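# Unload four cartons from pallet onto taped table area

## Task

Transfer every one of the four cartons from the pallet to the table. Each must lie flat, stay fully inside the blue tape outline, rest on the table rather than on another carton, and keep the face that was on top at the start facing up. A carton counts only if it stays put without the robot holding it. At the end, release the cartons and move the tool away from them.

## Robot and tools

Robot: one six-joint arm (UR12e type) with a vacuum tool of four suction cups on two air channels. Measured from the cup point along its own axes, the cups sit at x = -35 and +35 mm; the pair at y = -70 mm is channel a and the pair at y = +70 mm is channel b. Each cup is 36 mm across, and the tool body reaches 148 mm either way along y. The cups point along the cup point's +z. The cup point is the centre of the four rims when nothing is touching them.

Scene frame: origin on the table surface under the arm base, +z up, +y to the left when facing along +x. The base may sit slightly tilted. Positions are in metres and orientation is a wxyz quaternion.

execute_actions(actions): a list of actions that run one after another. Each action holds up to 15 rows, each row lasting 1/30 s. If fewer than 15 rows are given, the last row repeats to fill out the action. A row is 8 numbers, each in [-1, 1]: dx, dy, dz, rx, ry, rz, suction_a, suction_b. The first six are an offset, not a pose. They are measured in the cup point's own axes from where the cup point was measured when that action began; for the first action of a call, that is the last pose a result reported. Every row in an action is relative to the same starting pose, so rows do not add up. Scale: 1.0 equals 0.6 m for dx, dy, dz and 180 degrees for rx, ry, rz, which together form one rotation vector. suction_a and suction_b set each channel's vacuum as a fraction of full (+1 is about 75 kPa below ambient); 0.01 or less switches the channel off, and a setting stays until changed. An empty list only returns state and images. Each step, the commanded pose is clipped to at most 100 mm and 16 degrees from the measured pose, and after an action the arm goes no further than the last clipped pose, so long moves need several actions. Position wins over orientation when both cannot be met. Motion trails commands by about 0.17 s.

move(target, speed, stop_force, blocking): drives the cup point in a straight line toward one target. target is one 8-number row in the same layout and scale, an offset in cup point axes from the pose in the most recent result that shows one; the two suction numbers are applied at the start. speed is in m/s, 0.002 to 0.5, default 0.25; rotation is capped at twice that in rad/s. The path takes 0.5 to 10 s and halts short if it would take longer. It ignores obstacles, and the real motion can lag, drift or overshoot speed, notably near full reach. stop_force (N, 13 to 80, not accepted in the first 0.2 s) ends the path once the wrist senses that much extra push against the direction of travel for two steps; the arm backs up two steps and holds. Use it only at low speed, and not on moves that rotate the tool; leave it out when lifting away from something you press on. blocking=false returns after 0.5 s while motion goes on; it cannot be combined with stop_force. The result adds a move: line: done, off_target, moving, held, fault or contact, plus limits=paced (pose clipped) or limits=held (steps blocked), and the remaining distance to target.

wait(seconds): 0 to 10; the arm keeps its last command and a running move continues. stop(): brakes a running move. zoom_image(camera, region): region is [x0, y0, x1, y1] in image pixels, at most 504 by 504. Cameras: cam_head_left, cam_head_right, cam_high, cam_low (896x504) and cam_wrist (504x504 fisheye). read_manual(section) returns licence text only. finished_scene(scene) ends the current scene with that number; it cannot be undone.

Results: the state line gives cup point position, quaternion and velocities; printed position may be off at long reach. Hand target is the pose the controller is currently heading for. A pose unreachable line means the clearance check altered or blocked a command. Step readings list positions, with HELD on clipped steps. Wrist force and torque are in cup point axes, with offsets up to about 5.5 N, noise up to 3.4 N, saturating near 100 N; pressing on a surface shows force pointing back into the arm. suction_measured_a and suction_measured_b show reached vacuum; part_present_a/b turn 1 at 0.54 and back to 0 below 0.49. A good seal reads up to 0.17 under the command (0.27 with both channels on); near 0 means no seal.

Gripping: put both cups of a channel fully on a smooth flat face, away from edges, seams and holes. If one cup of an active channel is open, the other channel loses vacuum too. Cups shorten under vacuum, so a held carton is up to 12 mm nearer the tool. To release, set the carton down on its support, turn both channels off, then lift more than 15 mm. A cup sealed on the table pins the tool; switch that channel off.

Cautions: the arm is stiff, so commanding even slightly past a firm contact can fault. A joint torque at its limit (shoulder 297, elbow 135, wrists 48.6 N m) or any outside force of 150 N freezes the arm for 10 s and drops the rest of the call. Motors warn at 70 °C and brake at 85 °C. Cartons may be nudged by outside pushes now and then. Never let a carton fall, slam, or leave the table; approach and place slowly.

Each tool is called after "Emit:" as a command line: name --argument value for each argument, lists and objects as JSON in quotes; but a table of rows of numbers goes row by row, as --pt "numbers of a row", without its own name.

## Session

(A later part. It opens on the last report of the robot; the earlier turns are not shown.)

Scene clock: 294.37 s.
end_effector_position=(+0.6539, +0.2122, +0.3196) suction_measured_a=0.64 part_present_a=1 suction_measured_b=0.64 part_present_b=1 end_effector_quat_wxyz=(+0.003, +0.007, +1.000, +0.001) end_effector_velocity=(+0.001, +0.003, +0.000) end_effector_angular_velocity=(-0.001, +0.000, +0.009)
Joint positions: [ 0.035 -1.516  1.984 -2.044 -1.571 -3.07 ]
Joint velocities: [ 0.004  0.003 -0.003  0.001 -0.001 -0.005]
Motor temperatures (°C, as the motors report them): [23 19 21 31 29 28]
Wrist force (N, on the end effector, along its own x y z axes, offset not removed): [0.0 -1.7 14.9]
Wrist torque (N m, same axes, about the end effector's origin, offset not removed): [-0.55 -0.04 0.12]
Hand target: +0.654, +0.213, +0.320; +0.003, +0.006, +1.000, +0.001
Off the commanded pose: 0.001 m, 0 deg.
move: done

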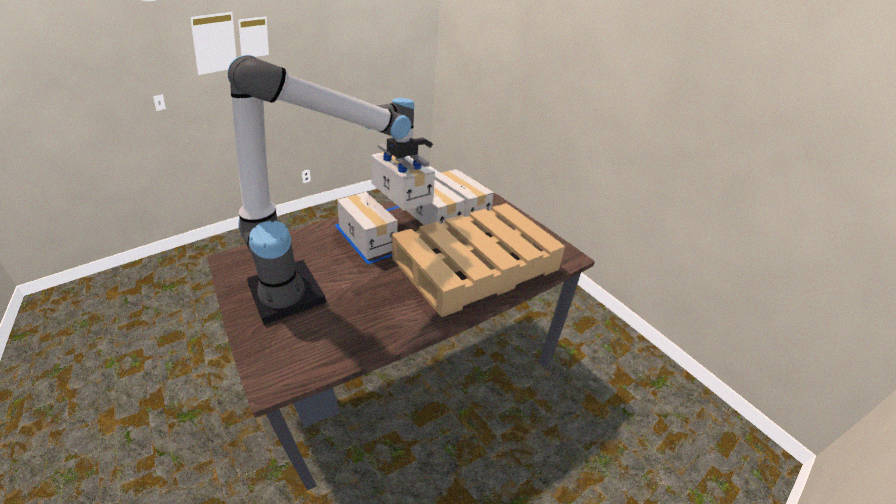

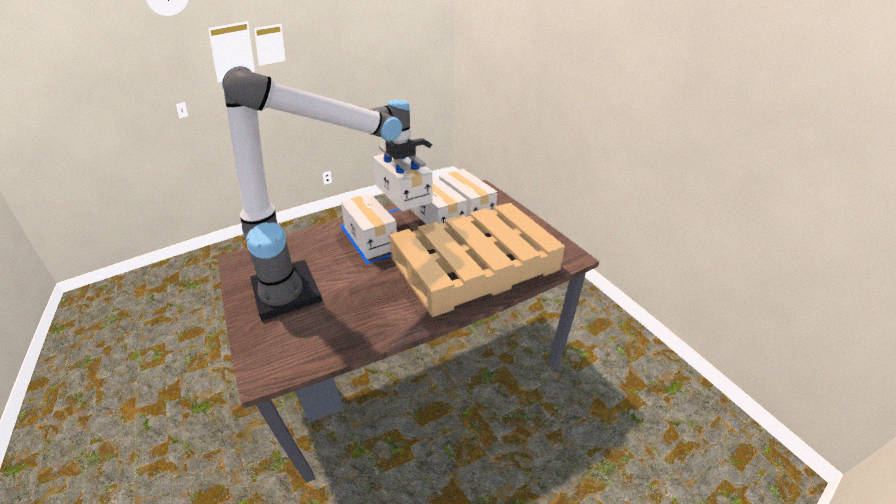

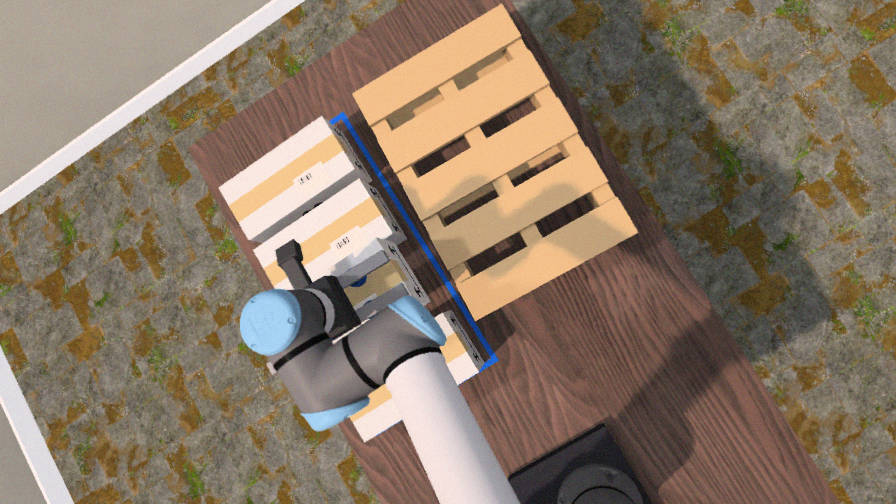

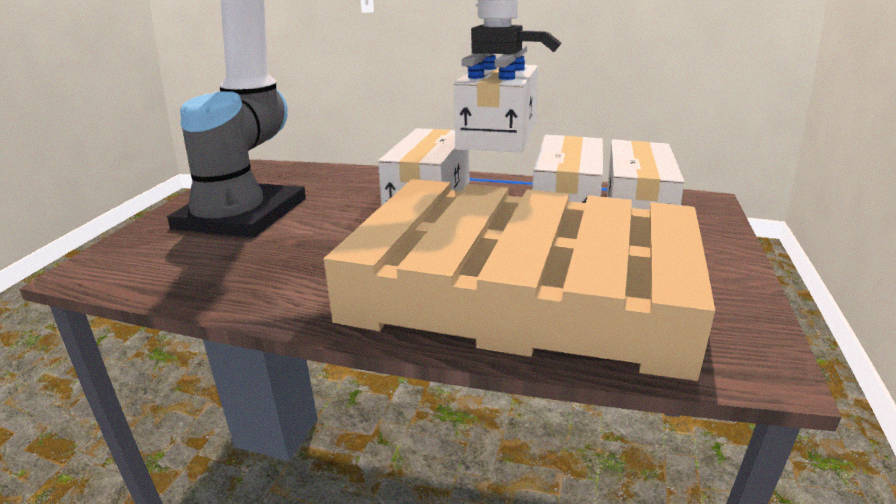

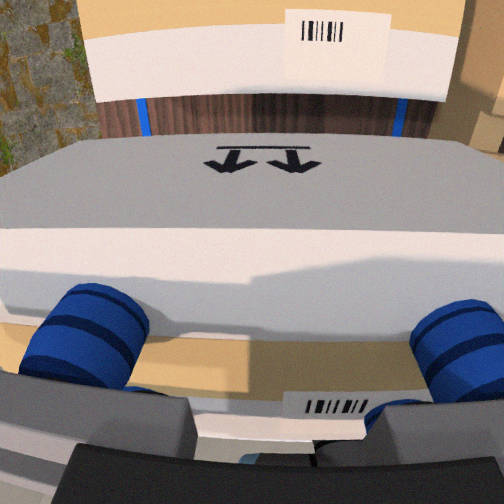

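Emit:
move --target '[0,0,0.296,0,0,0,1,1]' --speed 0.2

Emit:
move --target '[0,0,0.015,0,0,0,1,1]' --speed 0.003 --stop_force 13

Scene clock: 317.50 s.
end_effector_position=(+0.6547, +0.2123, +0.1424) suction_measured_a=0.64 part_present_a=1 suction_measured_b=0.64 part_present_b=1 end_effector_quat_wxyz=(+0.003, +0.007, +1.000, +0.001) end_effector_velocity=(+0.000, +0.000, -0.002) end_effector_angular_velocity=(-0.001, -0.001, +0.000)
Joint positions: [ 0.034 -1.318  2.134 -2.393 -1.571 -3.07 ]
Joint velocities: [ 0.     0.003  0.001 -0.005 -0.001  0.   ]
Motor temperatures (°C, as the motors report them): [23 19 21 31 29 28]
Wrist force (N, on the end effector, along its own x y z axes, offset not removed): [0.2 -2.5 17.4]
Wrist torque (N m, same axes, about the end effector's origin, offset not removed): [-0.64 -0.01 0.06]
Hand target: +0.655, +0.212, +0.142; +0.003, +0.007, +1.000, +0.001
Off the commanded pose: 0.001 m, 0 deg.
move: done

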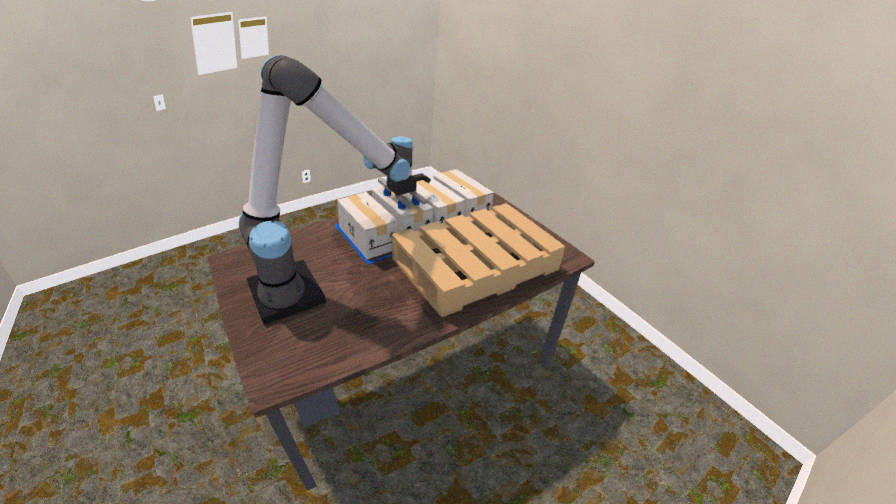

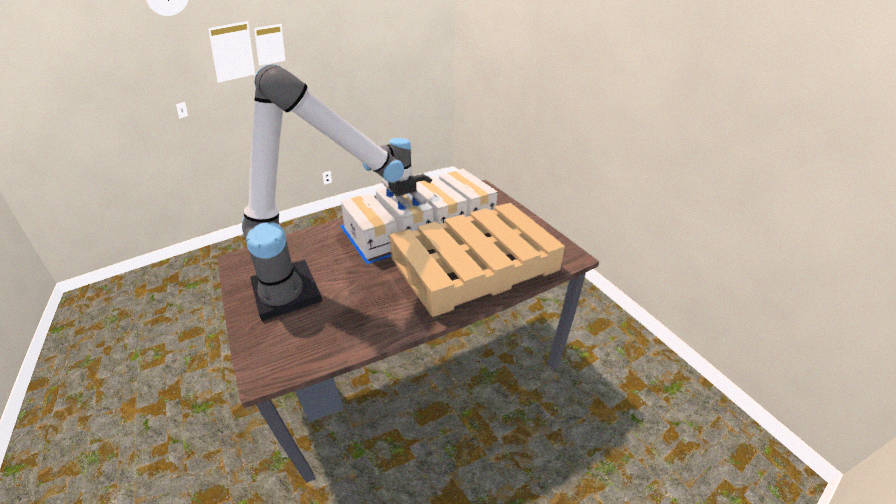

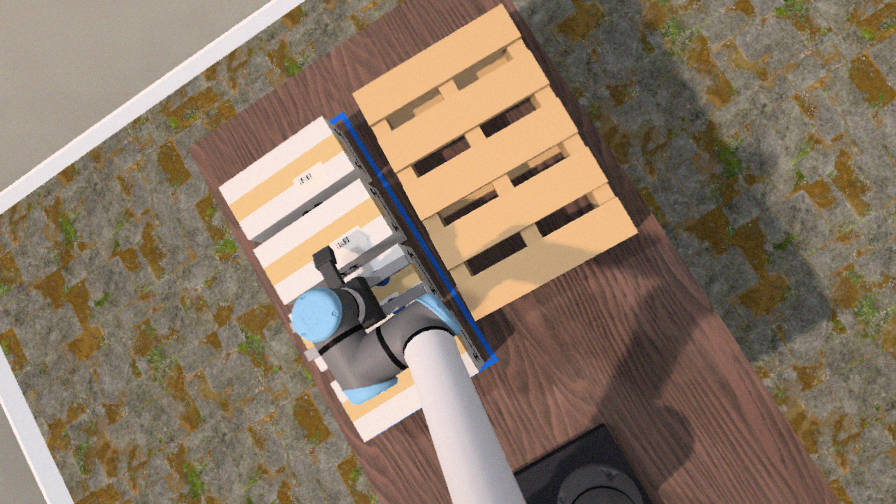

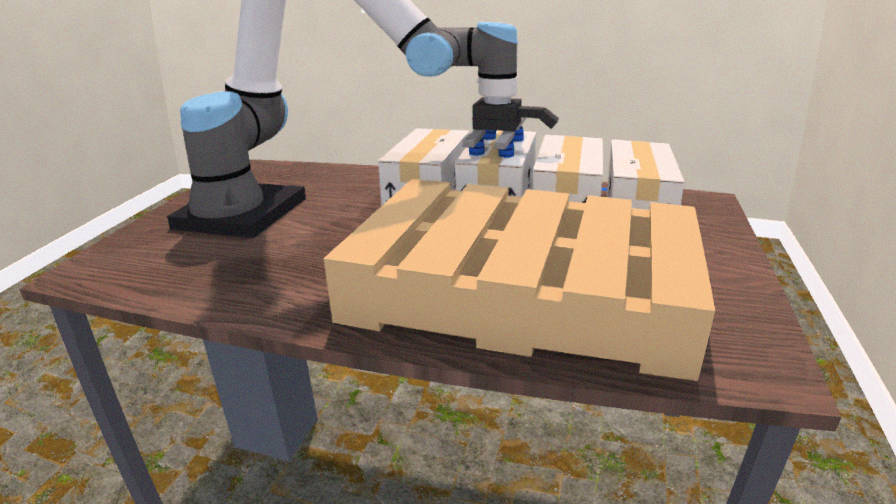

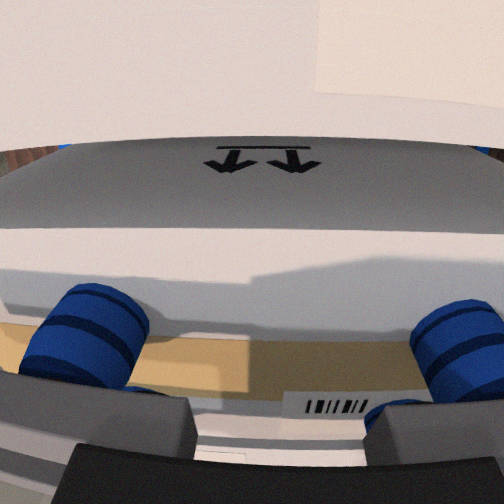

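Scene clock: 319.73 s.
end_effector_position=(+0.6548, +0.2123, +0.1369) suction_measured_a=0.64 part_present_a=1 suction_measured_b=0.64 part_present_b=1 end_effector_quat_wxyz=(+0.003, +0.007, +1.000, +0.001) end_effector_velocity=(-0.001, -0.000, +0.001) end_effector_angular_velocity=(-0.001, +0.002, -0.000)
Joint positions: [ 0.035 -1.31   2.137 -2.404 -1.571 -3.07 ]
Joint velocities: [-0.    -0.001 -0.     0.003 -0.001  0.   ]
Motor temperatures (°C, as the motors report them): [23 19 21 31 29 28]
Wrist force (N, on the end effector, along its own x y z axes, offset not removed): [0.1 5.9 -9.6]
Wrist torque (N m, same axes, about the end effector's origin, offset not removed): [1.68 1.68 0.39]
Hand target: +0.655, +0.212, +0.137; +0.003, +0.007, +1.000, +0.001
Off the commanded pose: 0.003 m, 0 deg.
move: contact

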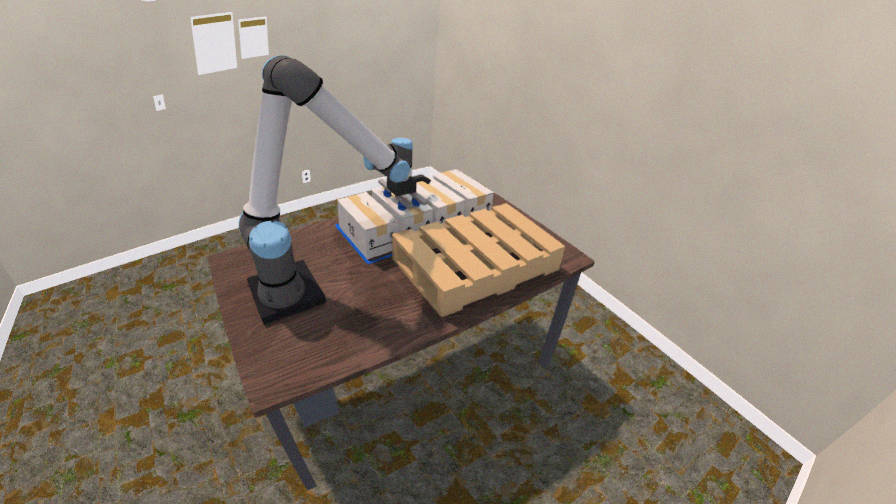

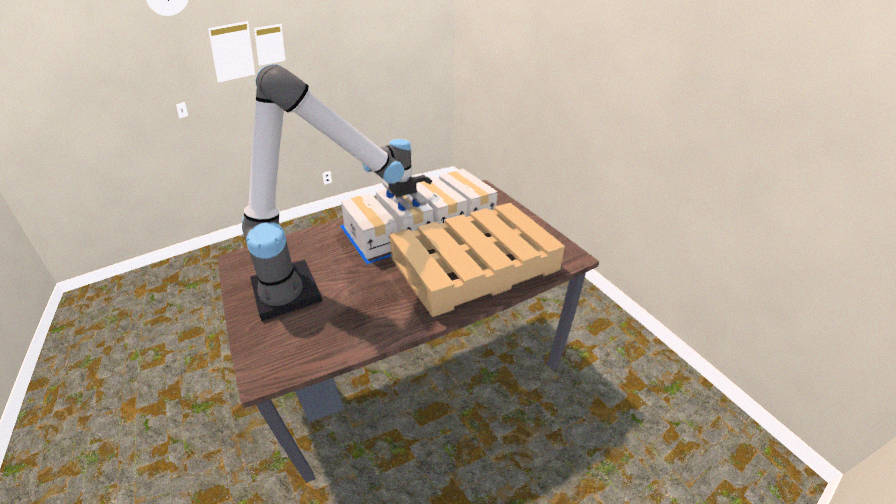

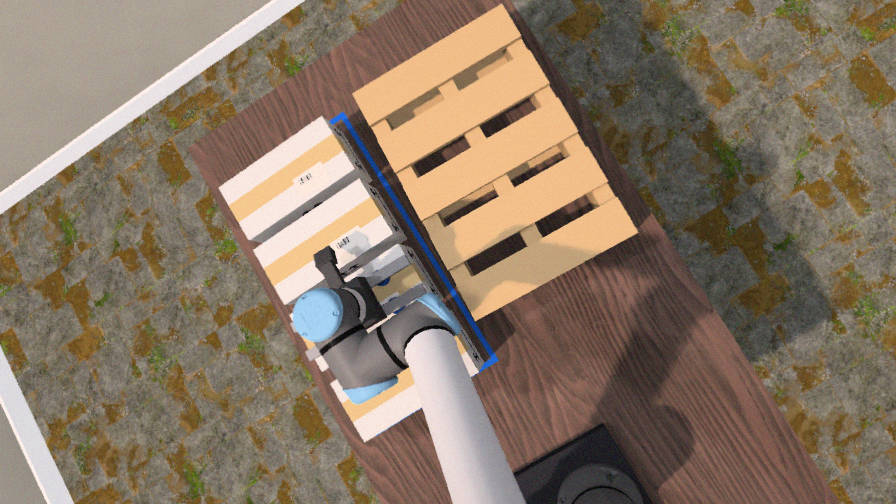

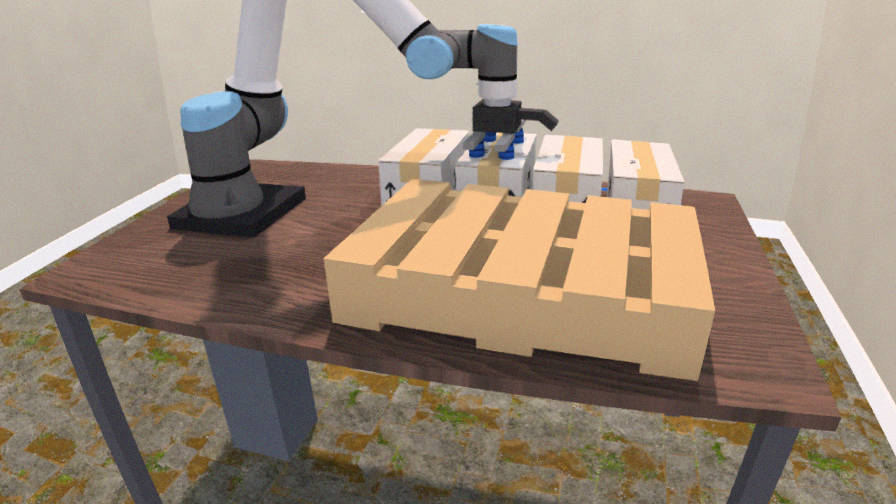

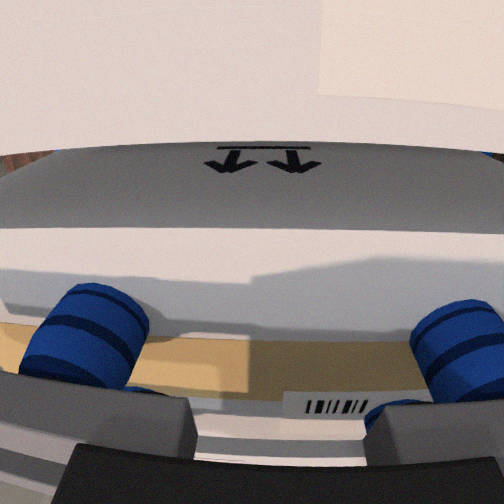

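Emit:
execute_actions --actions '[[[0,0,-0.001,0,0,0,0,0]]]'

Emit:
move --target '[0,0,-0.4,0,0,0,0,0]' --speed 0.4

Scene clock: 323.43 s.
end_effector_position=(+0.6548, +0.2123, +0.1376) suction_measured_a=0.01 part_present_a=0 suction_measured_b=0.01 part_present_b=0 end_effector_quat_wxyz=(+0.003, +0.007, +1.000, +0.001) end_effector_velocity=(-0.001, +0.000, -0.000) end_effector_angular_velocity=(-0.000, +0.001, +0.001)
Joint positions: [ 0.035 -1.311  2.137 -2.403 -1.571 -3.07 ]
Joint velocities: [ 0.001 -0.     0.001  0.    -0.    -0.   ]
Motor temperatures (°C, as the motors report them): [23 19 21 31 29 28]
Wrist force (N, on the end effector, along its own x y z axes, offset not removed): [5.7 0.4 -44.9]
Wrist torque (N m, same axes, about the end effector's origin, offset not removed): [-0.02 -0.67 -0.03]
Hand target: +0.655, +0.212, +0.137; +0.003, +0.007, +1.000, +0.001
Off the commanded pose: 0.000 m, 0 deg.
Step readings (end_effector_position):
0: (+0.6547, +0.2123, +0.1371)
1: (+0.6548, +0.2123, +0.1371)
2: (+0.6550, +0.2123, +0.1374)
4: (+0.6551, +0.2123, +0.1377)
8: (+0.6550, +0.2123, +0.1377)
15: end_effector_position above

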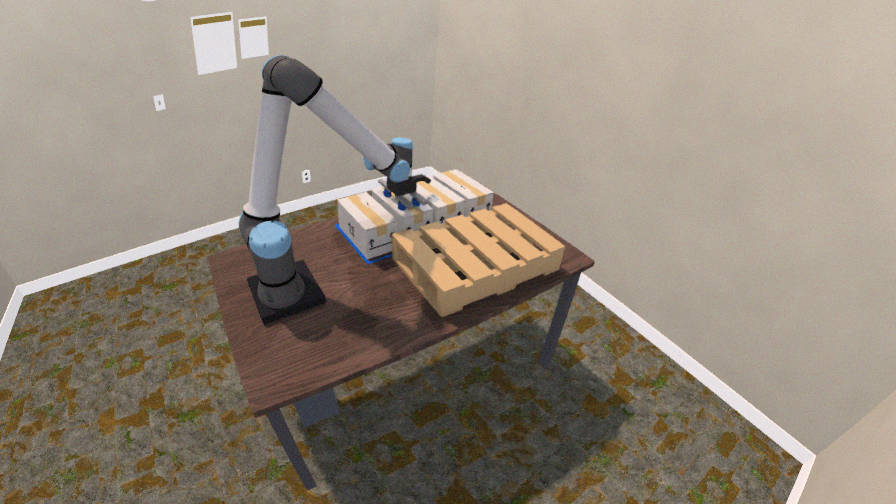

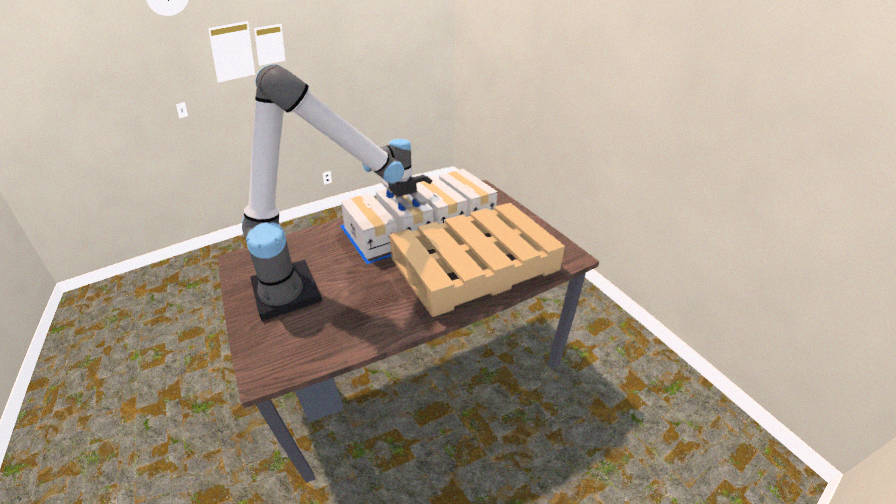

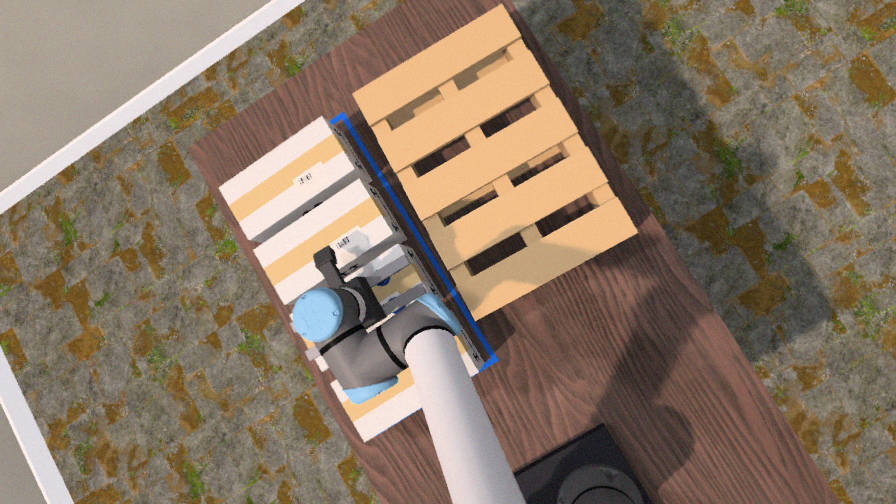

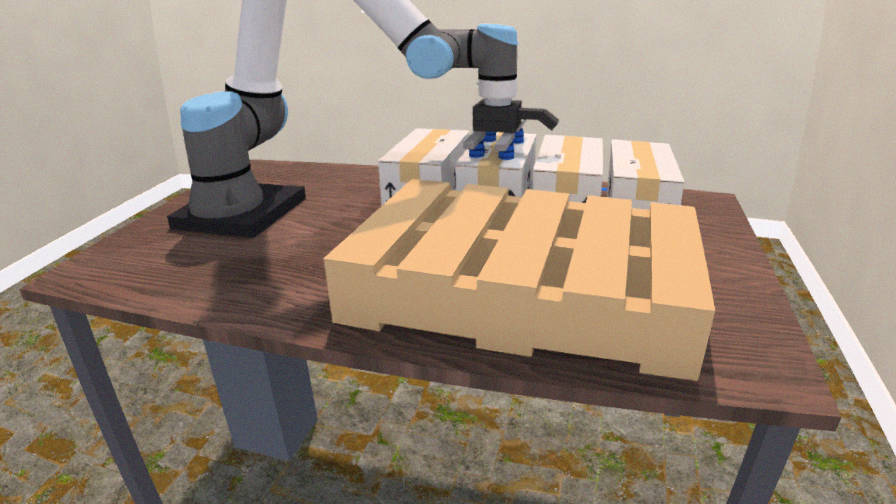

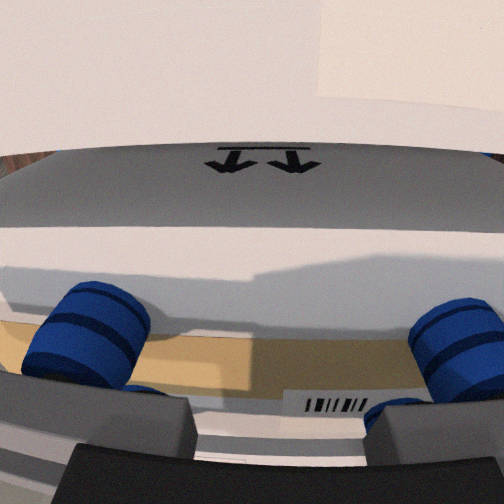

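Scene clock: 324.80 s.
end_effector_position=(+0.6536, +0.2121, +0.3770) suction_measured_a=0.01 part_present_a=0 suction_measured_b=0.01 part_present_b=0 end_effector_quat_wxyz=(+0.003, +0.007, +1.000, +0.001) end_effector_velocity=(+0.000, -0.000, +0.003) end_effector_angular_velocity=(-0.000, +0.001, -0.001)
Joint positions: [ 0.035 -1.557  1.917 -1.937 -1.571 -3.07 ]
Joint velocities: [-0.    -0.001 -0.005  0.007 -0.     0.   ]
Motor temperatures (°C, as the motors report them): [23 19 21 31 29 28]
Wrist force (N, on the end effector, along its own x y z axes, offset not removed): [0.9 -1.9 1.2]
Wrist torque (N m, same axes, about the end effector's origin, offset not removed): [-0.37 -0.24 0.01]
Hand target: +0.654, +0.212, +0.377; +0.003, +0.007, +1.000, +0.001
Off the commanded pose: 0.001 m, 0 deg.
move: done

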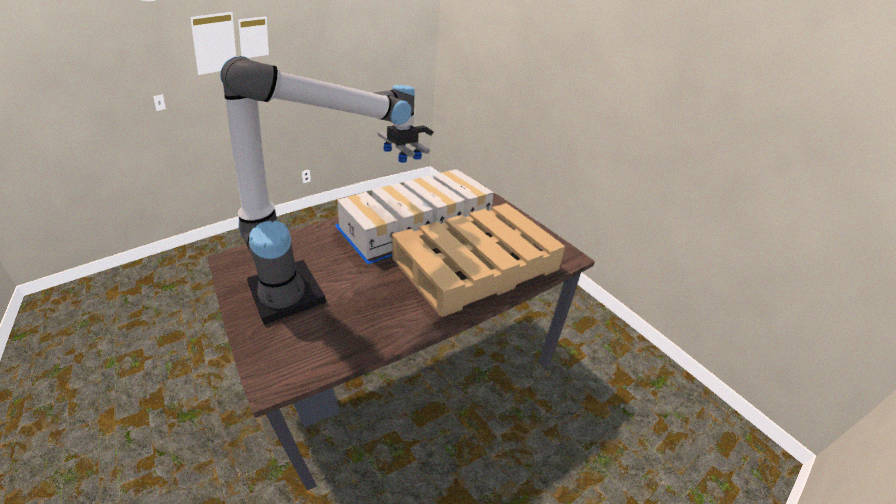

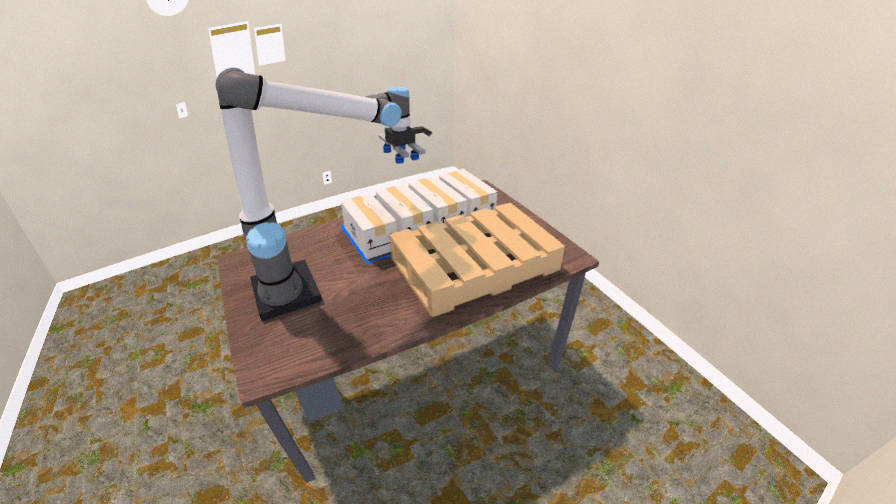

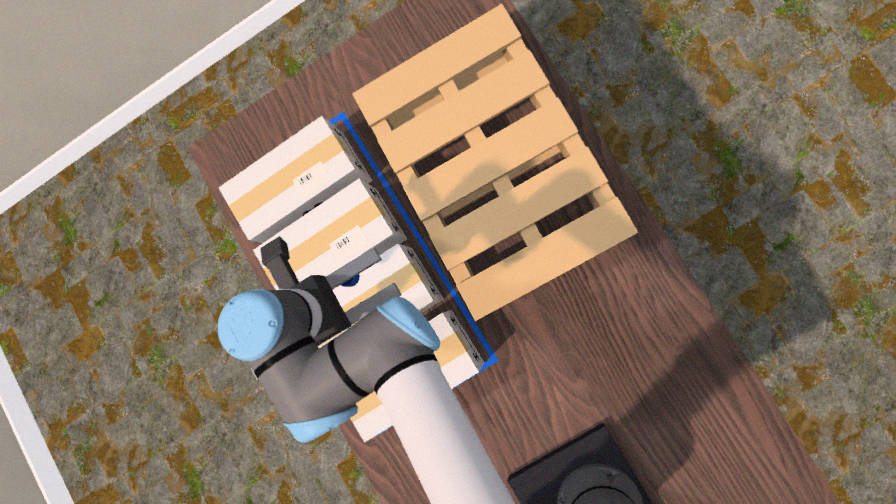

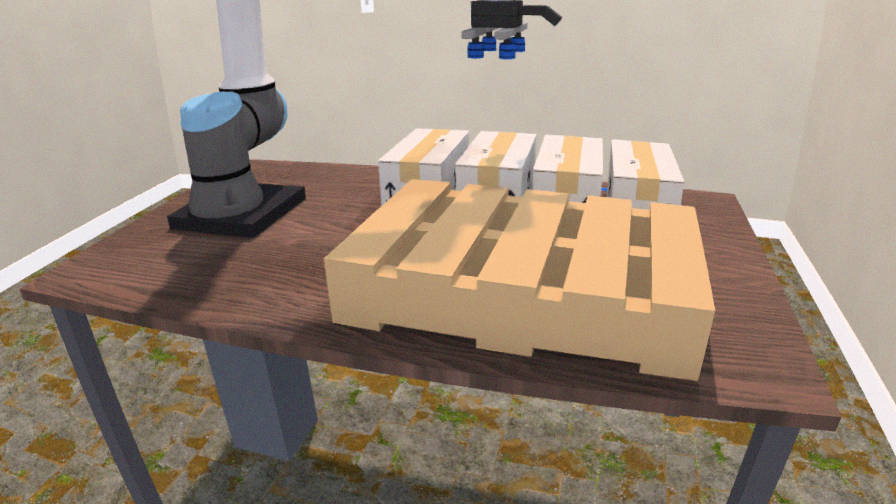

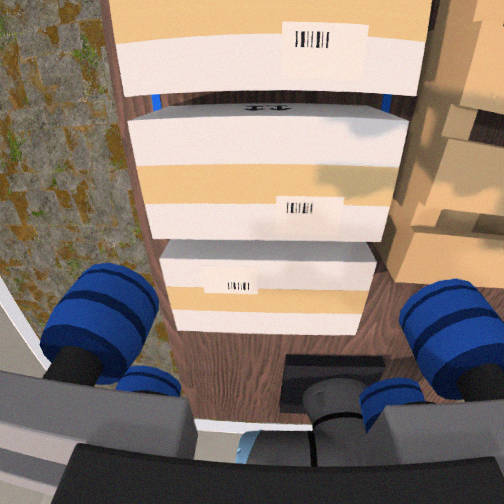

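Emit:
finished_scene --scene 1

The scene is finished: the task was done.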